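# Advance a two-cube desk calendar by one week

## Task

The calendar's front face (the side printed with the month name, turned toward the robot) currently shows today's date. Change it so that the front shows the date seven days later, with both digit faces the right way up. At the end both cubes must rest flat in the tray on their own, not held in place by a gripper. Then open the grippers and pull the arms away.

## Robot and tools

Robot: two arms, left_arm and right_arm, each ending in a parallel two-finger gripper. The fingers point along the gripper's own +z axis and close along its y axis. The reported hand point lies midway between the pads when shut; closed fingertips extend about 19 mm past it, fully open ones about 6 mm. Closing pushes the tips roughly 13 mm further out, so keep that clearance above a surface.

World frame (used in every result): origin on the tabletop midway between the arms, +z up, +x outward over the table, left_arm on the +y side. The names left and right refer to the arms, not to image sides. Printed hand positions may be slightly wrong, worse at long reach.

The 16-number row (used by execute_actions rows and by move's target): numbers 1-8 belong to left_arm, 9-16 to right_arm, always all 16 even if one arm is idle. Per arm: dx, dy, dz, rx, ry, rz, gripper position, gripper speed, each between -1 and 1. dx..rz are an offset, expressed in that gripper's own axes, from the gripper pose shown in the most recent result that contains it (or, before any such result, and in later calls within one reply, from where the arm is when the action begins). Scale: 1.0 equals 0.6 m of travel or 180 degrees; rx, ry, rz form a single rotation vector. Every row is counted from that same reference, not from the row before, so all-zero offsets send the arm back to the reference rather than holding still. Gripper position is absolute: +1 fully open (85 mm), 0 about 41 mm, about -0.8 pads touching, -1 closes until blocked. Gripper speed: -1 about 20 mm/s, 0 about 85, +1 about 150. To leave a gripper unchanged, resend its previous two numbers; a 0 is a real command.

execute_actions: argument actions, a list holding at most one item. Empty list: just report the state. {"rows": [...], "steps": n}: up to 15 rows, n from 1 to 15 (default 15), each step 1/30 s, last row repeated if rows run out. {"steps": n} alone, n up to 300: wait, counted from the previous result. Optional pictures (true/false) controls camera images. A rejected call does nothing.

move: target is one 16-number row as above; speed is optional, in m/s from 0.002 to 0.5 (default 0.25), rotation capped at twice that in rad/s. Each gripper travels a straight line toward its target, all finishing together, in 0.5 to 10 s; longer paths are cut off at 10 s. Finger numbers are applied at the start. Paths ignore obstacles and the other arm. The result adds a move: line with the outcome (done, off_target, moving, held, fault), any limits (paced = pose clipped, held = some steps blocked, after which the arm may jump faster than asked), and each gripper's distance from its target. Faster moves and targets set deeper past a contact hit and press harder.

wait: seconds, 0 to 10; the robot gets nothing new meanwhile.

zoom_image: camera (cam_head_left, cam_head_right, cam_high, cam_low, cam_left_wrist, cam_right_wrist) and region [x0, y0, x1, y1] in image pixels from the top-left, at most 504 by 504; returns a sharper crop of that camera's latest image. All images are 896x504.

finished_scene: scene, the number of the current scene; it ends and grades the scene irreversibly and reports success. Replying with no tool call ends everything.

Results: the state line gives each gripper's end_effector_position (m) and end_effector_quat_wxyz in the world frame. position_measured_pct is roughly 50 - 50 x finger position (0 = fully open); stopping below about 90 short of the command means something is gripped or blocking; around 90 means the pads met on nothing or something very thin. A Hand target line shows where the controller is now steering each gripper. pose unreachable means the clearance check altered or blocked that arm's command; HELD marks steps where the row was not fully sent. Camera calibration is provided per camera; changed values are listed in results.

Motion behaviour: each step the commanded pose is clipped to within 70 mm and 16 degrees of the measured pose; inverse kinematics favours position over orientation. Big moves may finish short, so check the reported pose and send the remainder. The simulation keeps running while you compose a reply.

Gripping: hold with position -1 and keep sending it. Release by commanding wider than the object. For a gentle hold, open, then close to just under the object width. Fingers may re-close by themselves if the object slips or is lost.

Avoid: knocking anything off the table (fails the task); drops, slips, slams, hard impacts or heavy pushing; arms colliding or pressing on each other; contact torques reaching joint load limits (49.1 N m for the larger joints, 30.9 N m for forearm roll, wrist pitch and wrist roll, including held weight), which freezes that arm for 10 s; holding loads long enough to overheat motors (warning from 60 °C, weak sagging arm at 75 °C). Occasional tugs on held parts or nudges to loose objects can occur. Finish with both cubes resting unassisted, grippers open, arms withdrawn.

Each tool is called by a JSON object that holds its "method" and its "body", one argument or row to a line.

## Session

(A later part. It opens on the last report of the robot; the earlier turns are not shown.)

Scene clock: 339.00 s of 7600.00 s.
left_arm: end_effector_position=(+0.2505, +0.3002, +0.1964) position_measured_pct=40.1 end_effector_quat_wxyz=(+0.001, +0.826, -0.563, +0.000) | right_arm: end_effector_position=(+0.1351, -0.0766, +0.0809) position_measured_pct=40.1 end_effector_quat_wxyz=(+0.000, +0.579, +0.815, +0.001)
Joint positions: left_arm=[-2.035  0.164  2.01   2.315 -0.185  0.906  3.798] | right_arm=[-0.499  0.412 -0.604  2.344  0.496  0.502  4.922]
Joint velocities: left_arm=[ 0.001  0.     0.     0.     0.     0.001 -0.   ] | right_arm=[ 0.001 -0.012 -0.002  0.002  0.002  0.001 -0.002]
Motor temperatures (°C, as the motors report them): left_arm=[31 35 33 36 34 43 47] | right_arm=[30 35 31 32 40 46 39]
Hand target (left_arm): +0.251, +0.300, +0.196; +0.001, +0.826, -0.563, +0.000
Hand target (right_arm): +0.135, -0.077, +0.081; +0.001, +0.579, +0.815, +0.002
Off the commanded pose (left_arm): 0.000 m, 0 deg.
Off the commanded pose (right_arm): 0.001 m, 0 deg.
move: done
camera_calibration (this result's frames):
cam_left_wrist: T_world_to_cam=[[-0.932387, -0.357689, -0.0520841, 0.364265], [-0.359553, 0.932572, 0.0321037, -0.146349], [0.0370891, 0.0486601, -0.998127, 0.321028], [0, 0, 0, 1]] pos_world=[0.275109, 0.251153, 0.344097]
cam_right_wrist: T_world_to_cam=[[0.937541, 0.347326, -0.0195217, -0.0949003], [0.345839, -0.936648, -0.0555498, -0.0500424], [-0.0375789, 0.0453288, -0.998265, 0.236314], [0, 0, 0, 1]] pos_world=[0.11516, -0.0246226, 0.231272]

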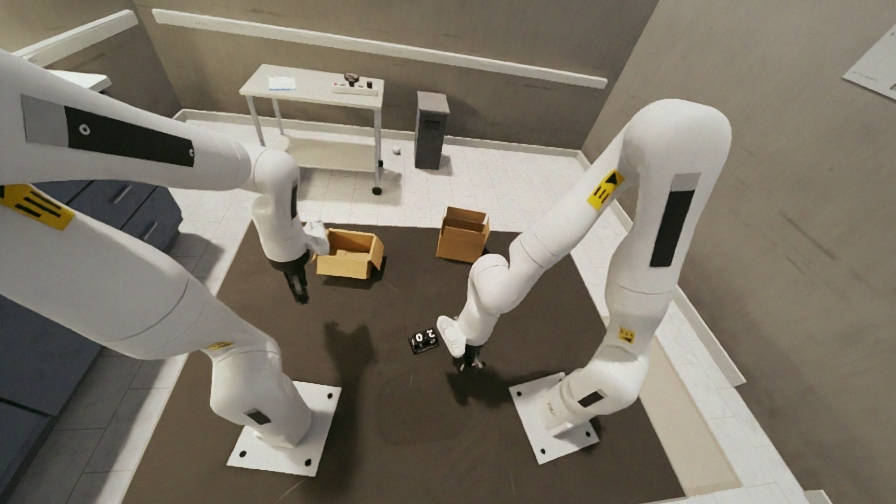

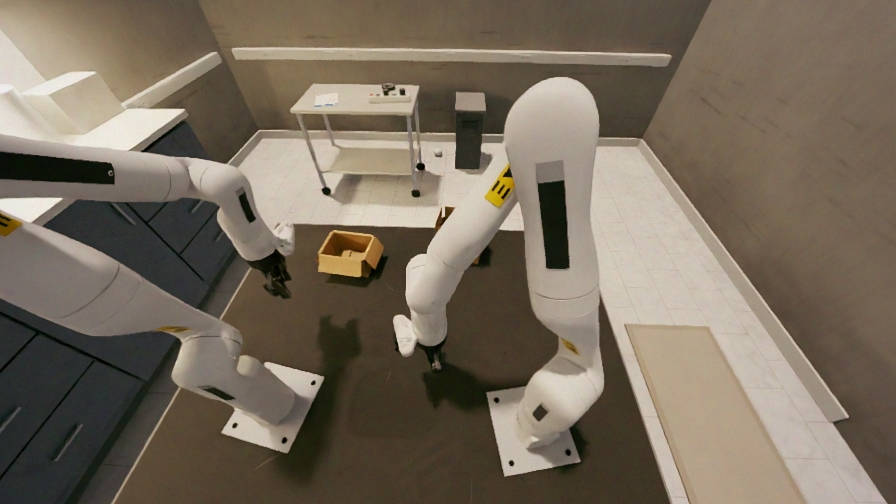

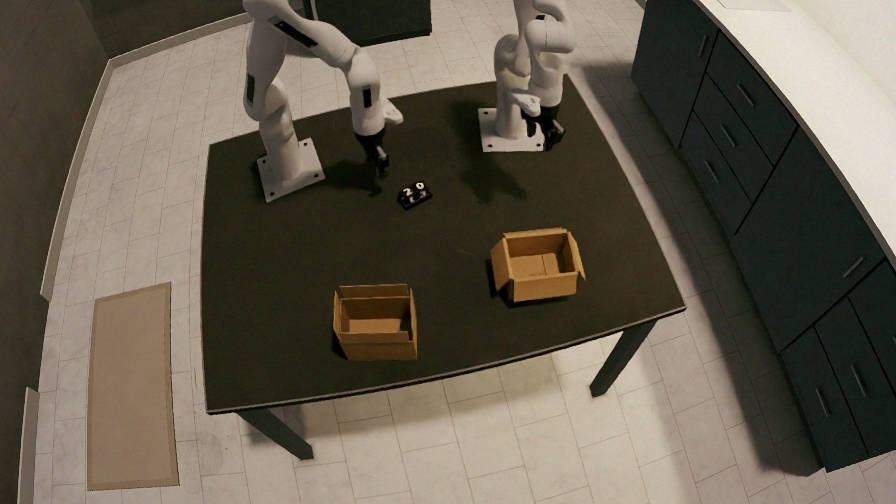

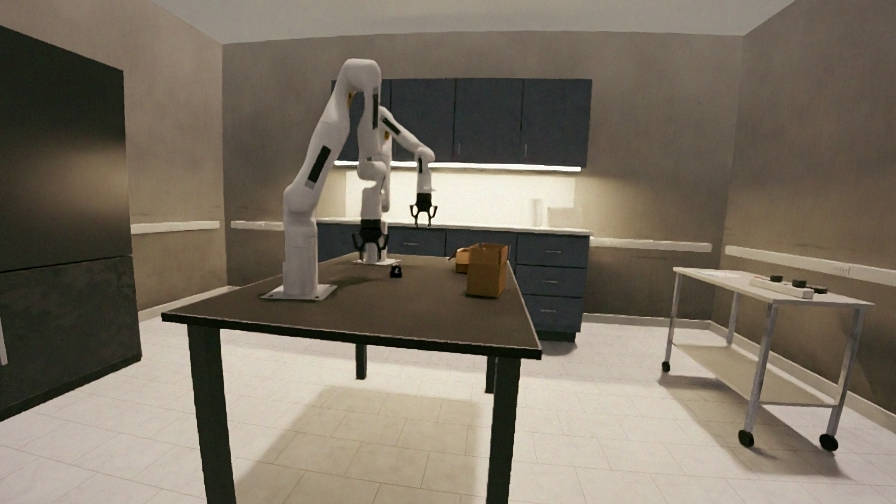

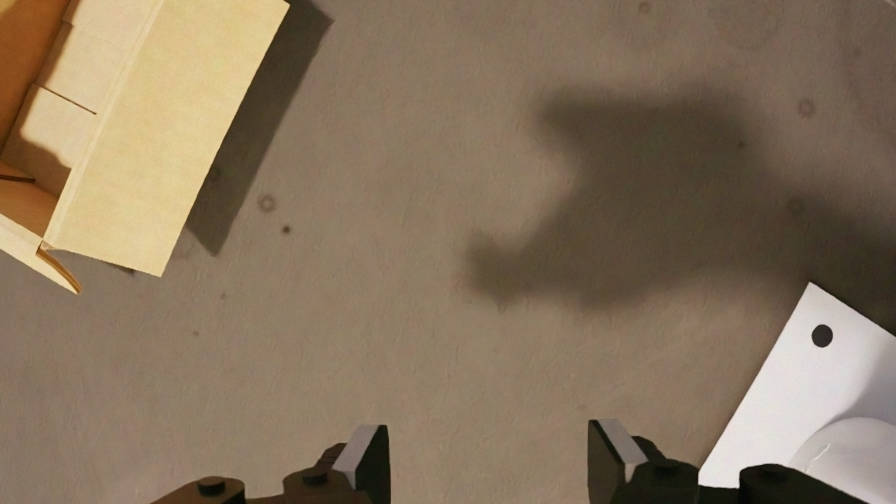

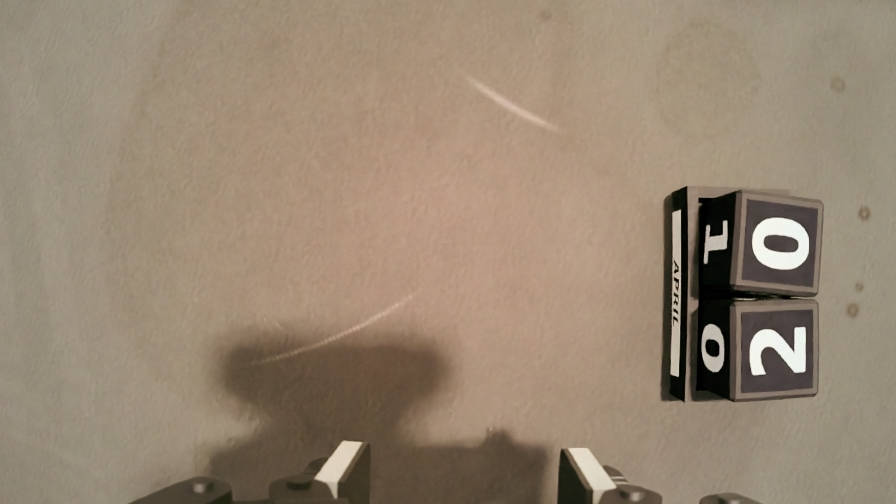

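{"method": "move", "body": {
  "target": [0,0,0,0,0,0,0.2,0,0.1145,0.166,0,0,0,0,0.2,0]
}}

{"method": "move", "body": {
  "target": [0,0,0,0,0,0,0.2,0,0,0,0.069,0,0,0,0.2,0],
  "speed": 0.06
}}

Scene clock: 345.10 s of 7600.00 s.
left_arm: end_effector_position=(+0.2505, +0.3002, +0.1964) position_measured_pct=40.1 end_effector_quat_wxyz=(+0.001, +0.826, -0.563, +0.000) | right_arm: end_effector_position=(+0.2071, +0.0206, +0.0814) position_measured_pct=40.1 end_effector_quat_wxyz=(+0.001, +0.579, +0.815, +0.002)
Joint positions: left_arm=[-2.035  0.164  2.01   2.315 -0.185  0.906  3.798] | right_arm=[-0.495  0.594 -0.581  1.97   0.492  0.716  5.05 ]
Joint velocities: left_arm=[-0.     0.    -0.001  0.    -0.     0.     0.001] | right_arm=[-0.003  0.01   0.001 -0.002 -0.001  0.001  0.001]
Motor temperatures (°C, as the motors report them): left_arm=[31 35 33 36 34 43 47] | right_arm=[30 35 31 32 40 46 39]
Hand target (left_arm): +0.251, +0.300, +0.196; +0.001, +0.826, -0.563, +0.000
Hand target (right_arm): +0.207, +0.021, +0.081; +0.001, +0.579, +0.815, +0.001
Off the commanded pose (left_arm): 0.000 m, 0 deg.
Off the commanded pose (right_arm): 0.001 m, 0 deg.
After step 90, 2.17 s passed at rest.
move: done
camera_calibration (this result's frames):
cam_left_wrist: T_world_to_cam=[[-0.932387, -0.357689, -0.0520861, 0.364266], [-0.359553, 0.932572, 0.0321025, -0.146348], [0.0370914, 0.0486597, -0.998126, 0.321028], [0, 0, 0, 1]] pos_world=[0.27511, 0.251153, 0.344098]
cam_right_wrist: T_world_to_cam=[[0.93776, 0.346811, -0.0181153, -0.196352], [0.34541, -0.936843, -0.054928, 0.0162385], [-0.0360208, 0.0452521, -0.998326, 0.234817], [0, 0, 0, 1]] pos_world=[0.18698, 0.0726838, 0.231759]

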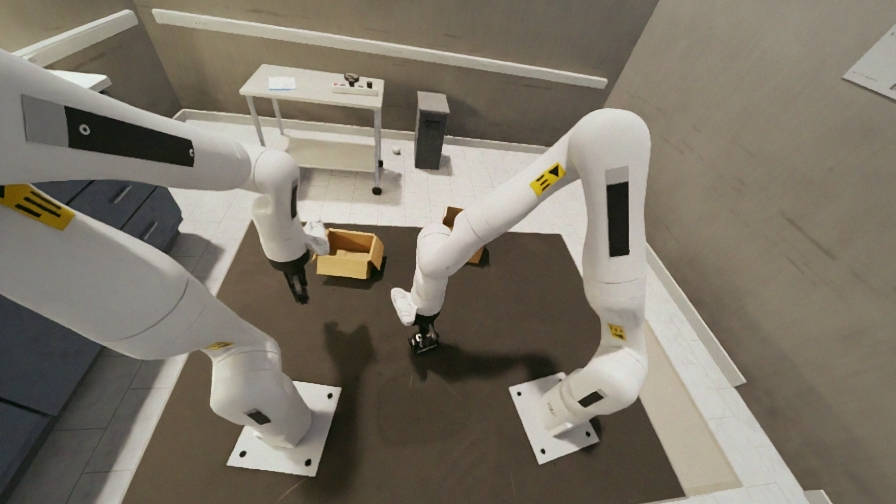

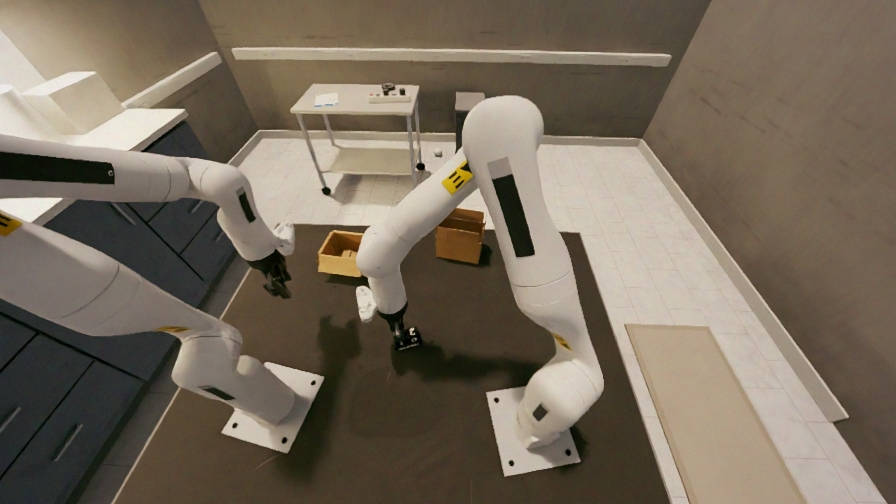

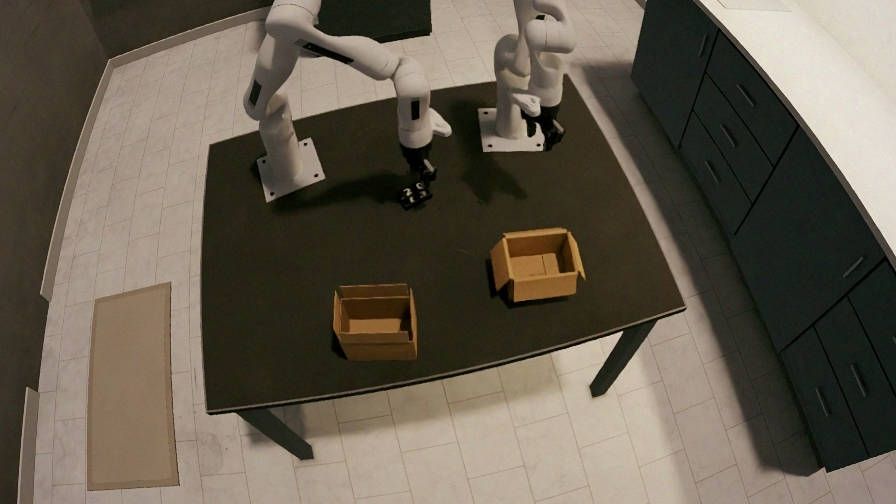

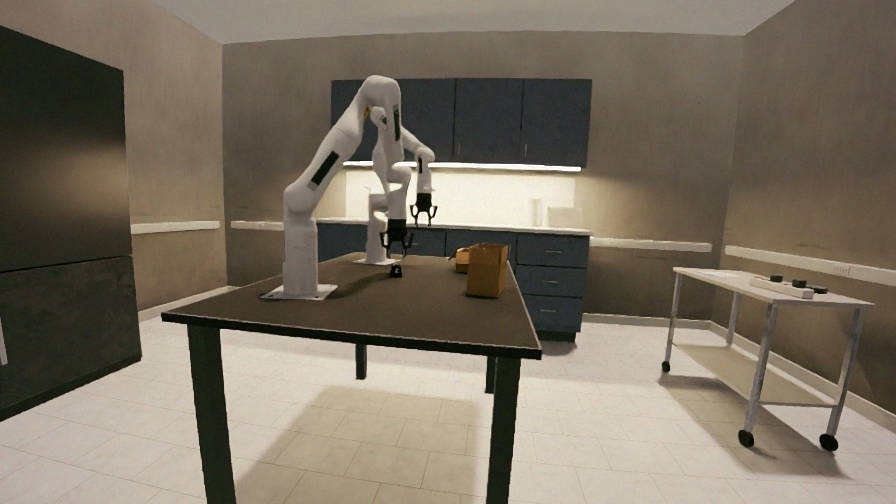

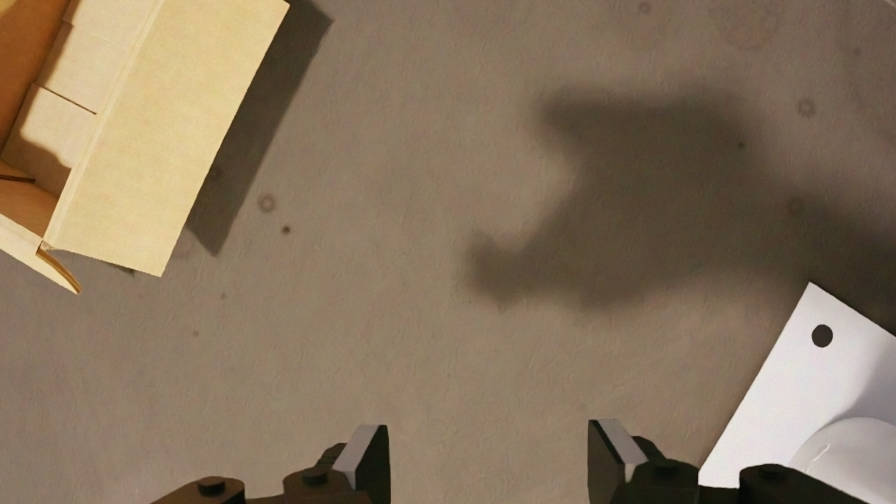

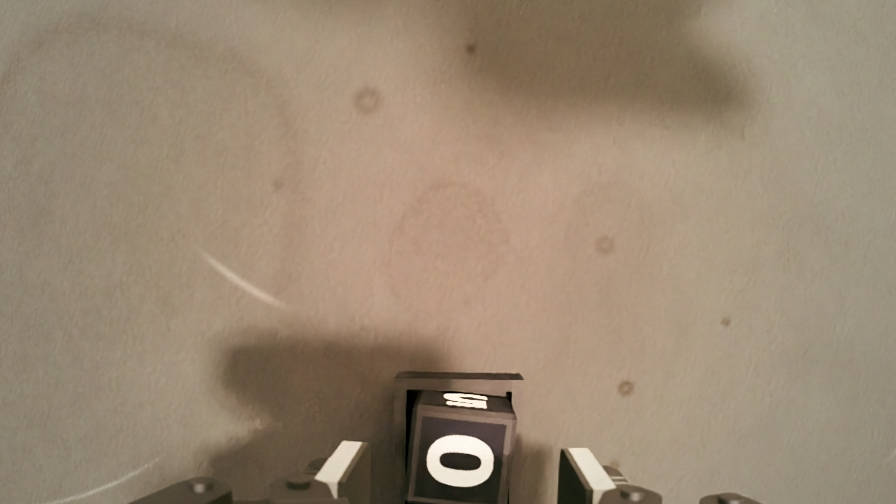

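Scene clock: 346.07 s of 7600.00 s.
left_arm: end_effector_position=(+0.2505, +0.3002, +0.1964) position_measured_pct=40.1 end_effector_quat_wxyz=(+0.001, +0.826, -0.563, +0.000) | right_arm: end_effector_position=(+0.2073, +0.0208, +0.0401) position_measured_pct=40.1 end_effector_quat_wxyz=(+0.001, +0.580, +0.815, +0.002)
Joint positions: left_arm=[-2.035  0.164  2.01   2.315 -0.185  0.906  3.798] | right_arm=[-0.548  0.675 -0.511  2.002  0.573  0.606  4.98 ]
Joint velocities: left_arm=[-0.     0.     0.    -0.    -0.    -0.001  0.001] | right_arm=[-0.005  0.004 -0.001  0.     0.001 -0.    -0.001]
Motor temperatures (°C, as the motors report them): left_arm=[31 35 33 36 34 43 47] | right_arm=[30 35 31 32 40 46 39]
Hand target (left_arm): +0.251, +0.300, +0.196; +0.001, +0.826, -0.563, +0.000
Hand target (right_arm): +0.207, +0.021, +0.040; +0.001, +0.579, +0.815, +0.002
Off the commanded pose (left_arm): 0.000 m, 0 deg.
Off the commanded pose (right_arm): 0.000 m, 0 deg.
move: done
camera_calibration (this result's frames):
cam_left_wrist: T_world_to_cam=[[-0.932387, -0.357689, -0.0520883, 0.364268], [-0.359554, 0.932572, 0.0321012, -0.146347], [0.0370938, 0.0486593, -0.998126, 0.321028], [0, 0, 0, 1]] pos_world=[0.27511, 0.251153, 0.344098]
cam_right_wrist: T_world_to_cam=[[0.937795, 0.346746, -0.0175435, -0.197419], [0.34537, -0.936856, -0.0549652, 0.0139936], [-0.0354947, 0.045487, -0.998334, 0.193427], [0, 0, 0, 1]] pos_world=[0.187172, 0.072766, 0.190411]

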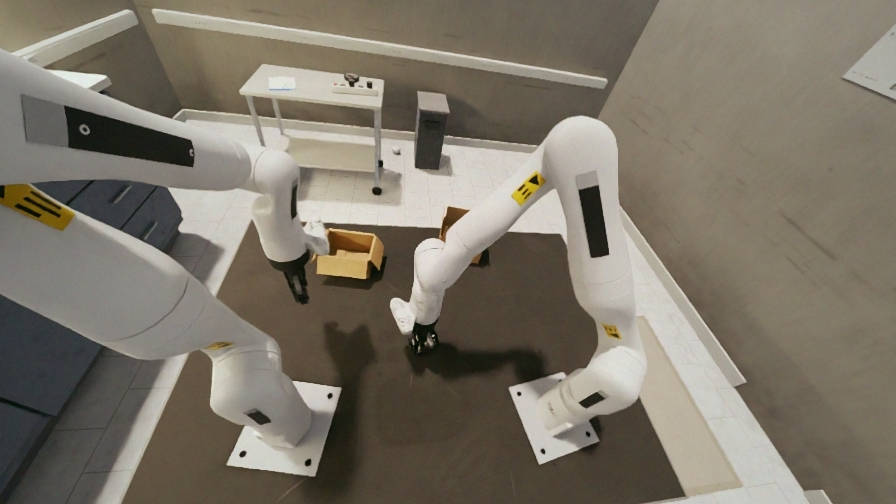

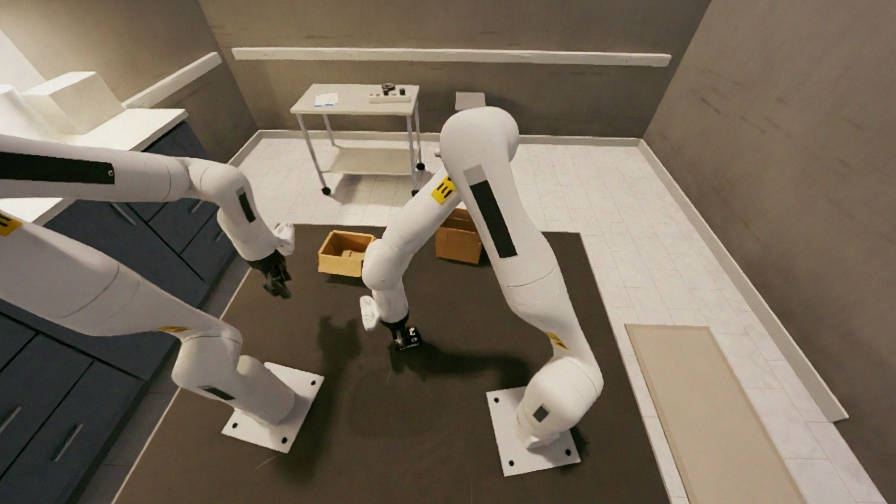

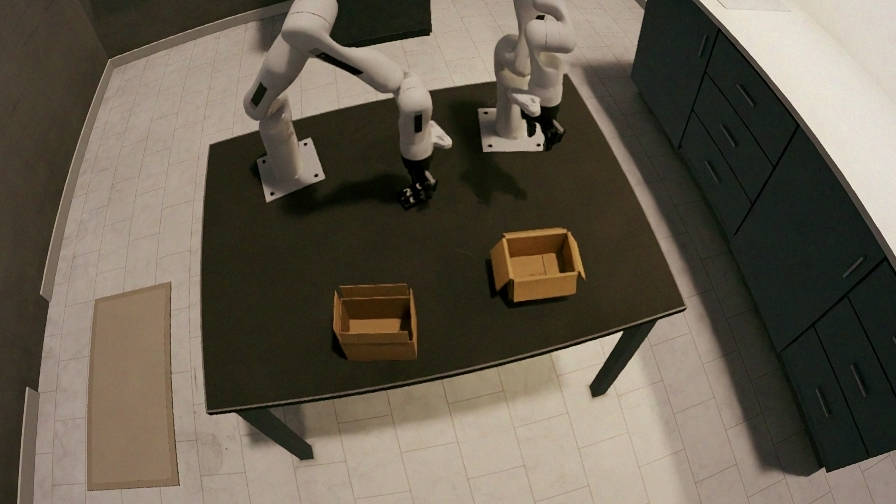

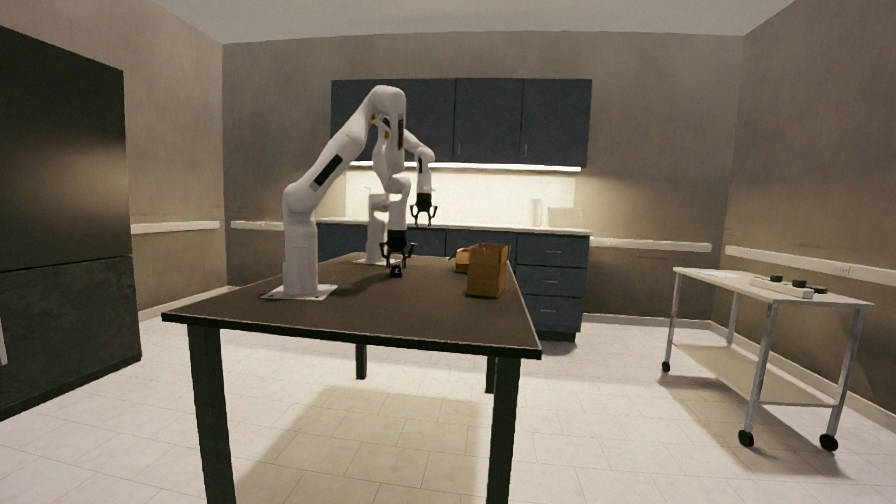

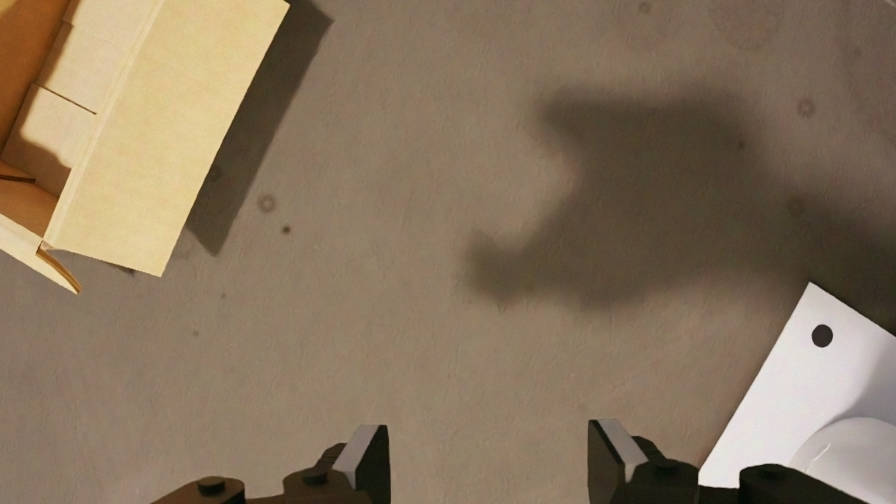

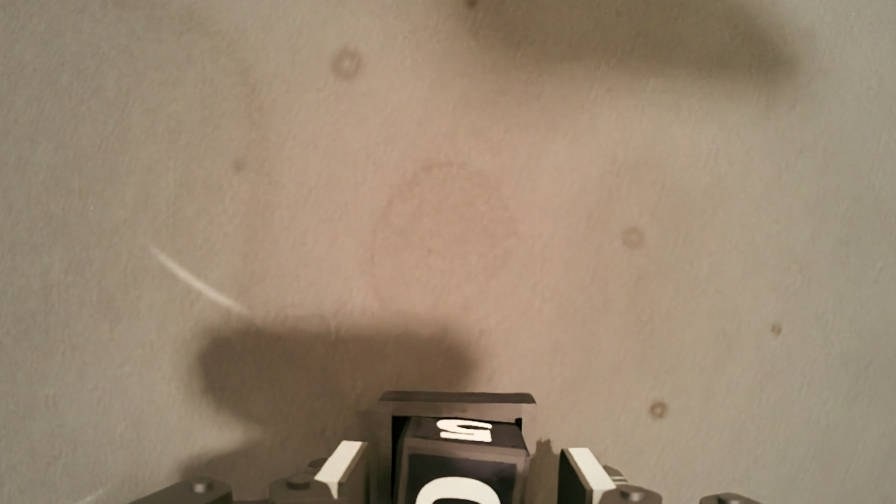

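{"method": "execute_actions", "body": {
  "actions": [
    {"rows":[[0,0,0,0,0,0,0.2,0,0,0,0,0,0,0,-1,-0.5]],"steps":15}
  ]
}}

Scene clock: 348.83 s of 7600.00 s.
left_arm: end_effector_position=(+0.2505, +0.3002, +0.1964) position_measured_pct=40.1 end_effector_quat_wxyz=(+0.001, +0.826, -0.563, +0.000) | right_arm: end_effector_position=(+0.2073, +0.0208, +0.0404) position_measured_pct=60.7 end_effector_quat_wxyz=(+0.001, +0.579, +0.815, +0.002)
Joint positions: left_arm=[-2.035  0.164  2.01   2.315 -0.185  0.906  3.798] | right_arm=[-0.548  0.674 -0.512  2.002  0.573  0.606  4.98 ]
Joint velocities: left_arm=[ 0.    -0.    -0.    -0.    -0.001 -0.     0.001] | right_arm=[ 0.001 -0.007 -0.003  0.001 -0.001  0.003 -0.   ]
Motor temperatures (°C, as the motors report them): left_arm=[31 35 33 36 34 43 47] | right_arm=[30 35 31 32 40 46 39]
Hand target (left_arm): +0.251, +0.300, +0.196; +0.001, +0.826, -0.563, +0.000
Hand target (right_arm): +0.207, +0.021, +0.040; +0.001, +0.580, +0.815, +0.002
Off the commanded pose (left_arm): 0.000 m, 0 deg.
Off the commanded pose (right_arm): 0.000 m, 0 deg.
Steps of this call (steps 1 to 68: nothing new was sent; steps 69 to 83: all 15 steps of this action). Readings (end_effector_position | what the end effector reports):
69: left_arm (+0.2505, +0.3002, +0.1964) | right_arm (+0.2072, +0.0208, +0.0400) | left_arm position_measured_pct=40.1 | right_arm position_measured_pct=40.1
70: left_arm (+0.2505, +0.3002, +0.1964) | right_arm (+0.2073, +0.0208, +0.0401) | left_arm position_measured_pct=40.1 | right_arm position_measured_pct=40.5
72: left_arm (+0.2505, +0.3002, +0.1964) | right_arm (+0.2073, +0.0208, +0.0401) | left_arm position_measured_pct=40.1 | right_arm position_measured_pct=42.9
76: left_arm (+0.2505, +0.3002, +0.1964) | right_arm (+0.2073, +0.0208, +0.0401) | left_arm position_measured_pct=40.1 | right_arm position_measured_pct=50.0
83: the state above
camera_calibration (this result's frames):
cam_left_wrist: T_world_to_cam=[[-0.932387, -0.35769, -0.0520903, 0.364269], [-0.359554, 0.932572, 0.0321, -0.146347], [0.0370962, 0.0486589, -0.998126, 0.321028], [0, 0, 0, 1]] pos_world=[0.275111, 0.251153, 0.344099]
cam_right_wrist: T_world_to_cam=[[0.937771, 0.346831, -0.0171513, -0.197416], [0.345475, -0.93682, -0.054913, 0.0140078], [-0.0351132, 0.0455705, -0.998344, 0.193698], [0, 0, 0, 1]] pos_world=[0.187093, 0.0727657, 0.19076]

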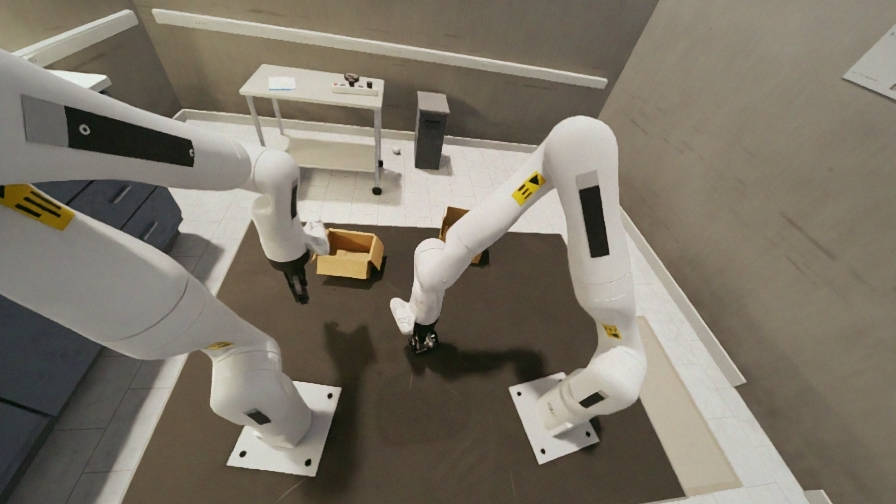

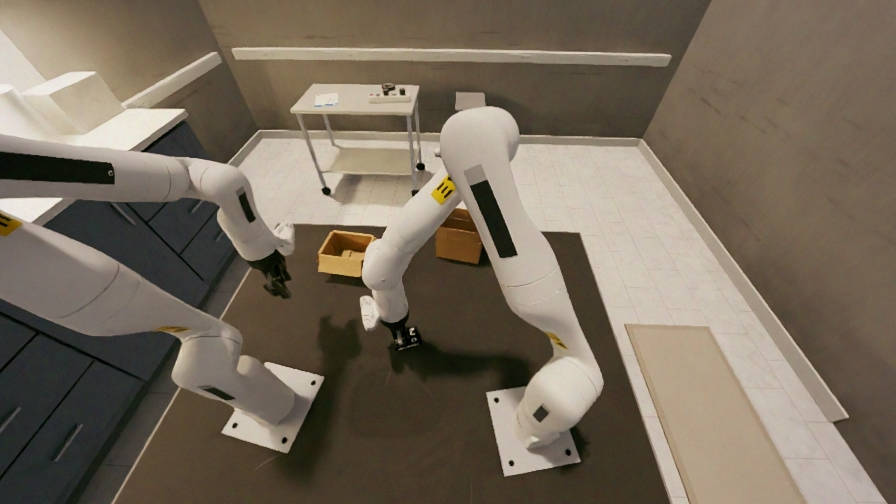

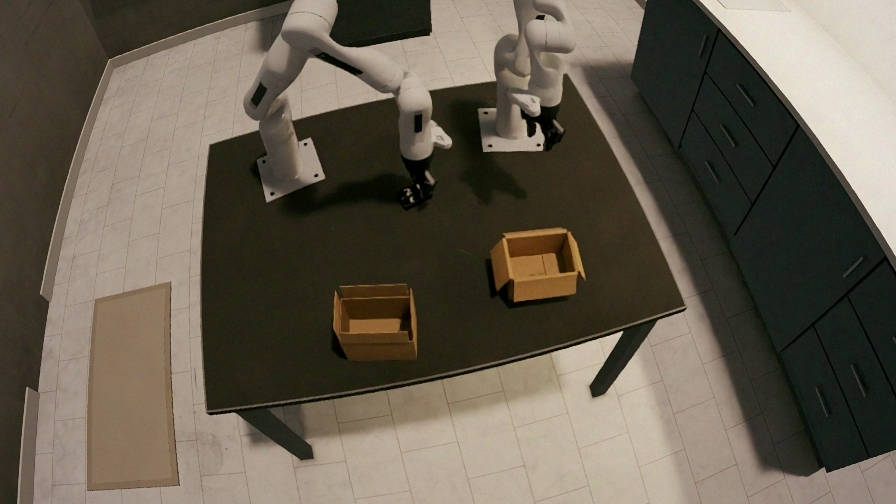

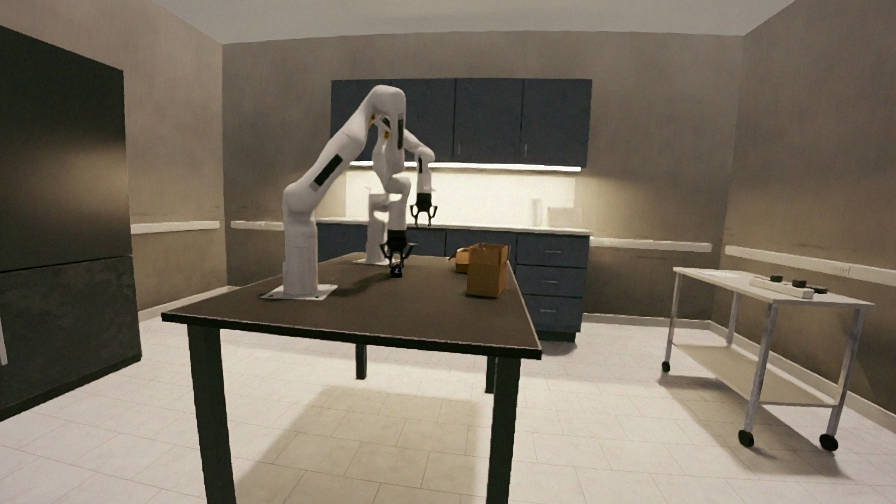

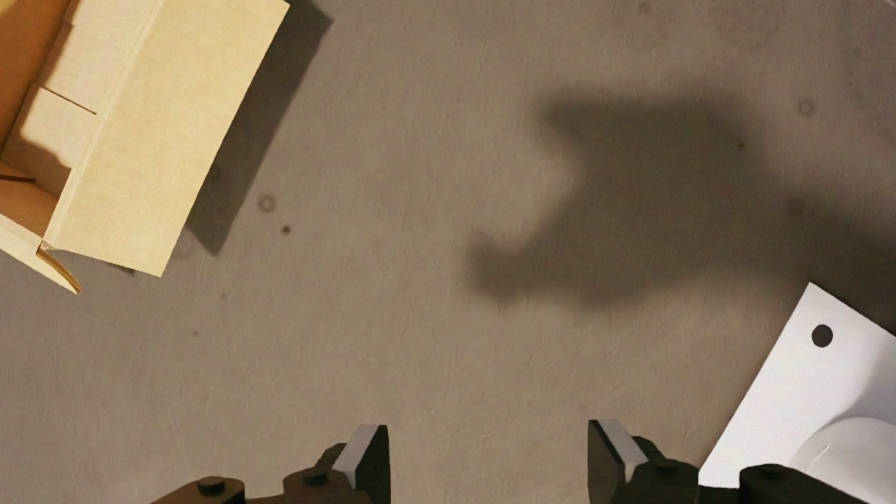

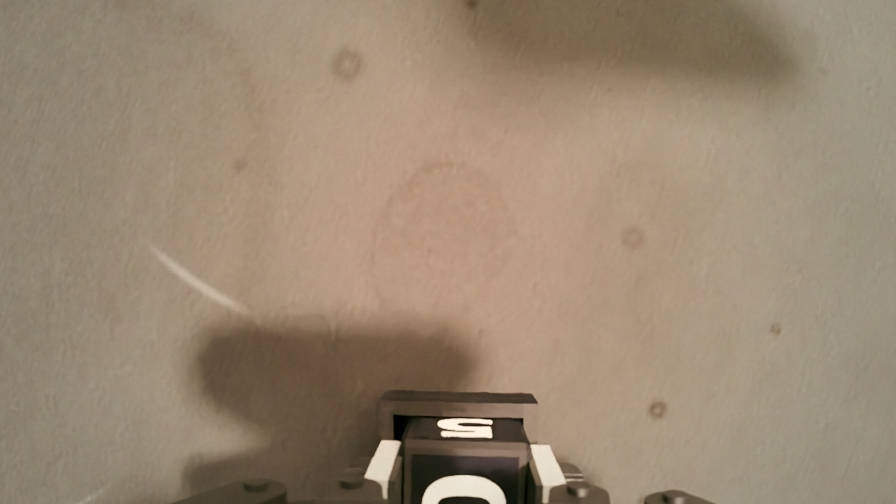

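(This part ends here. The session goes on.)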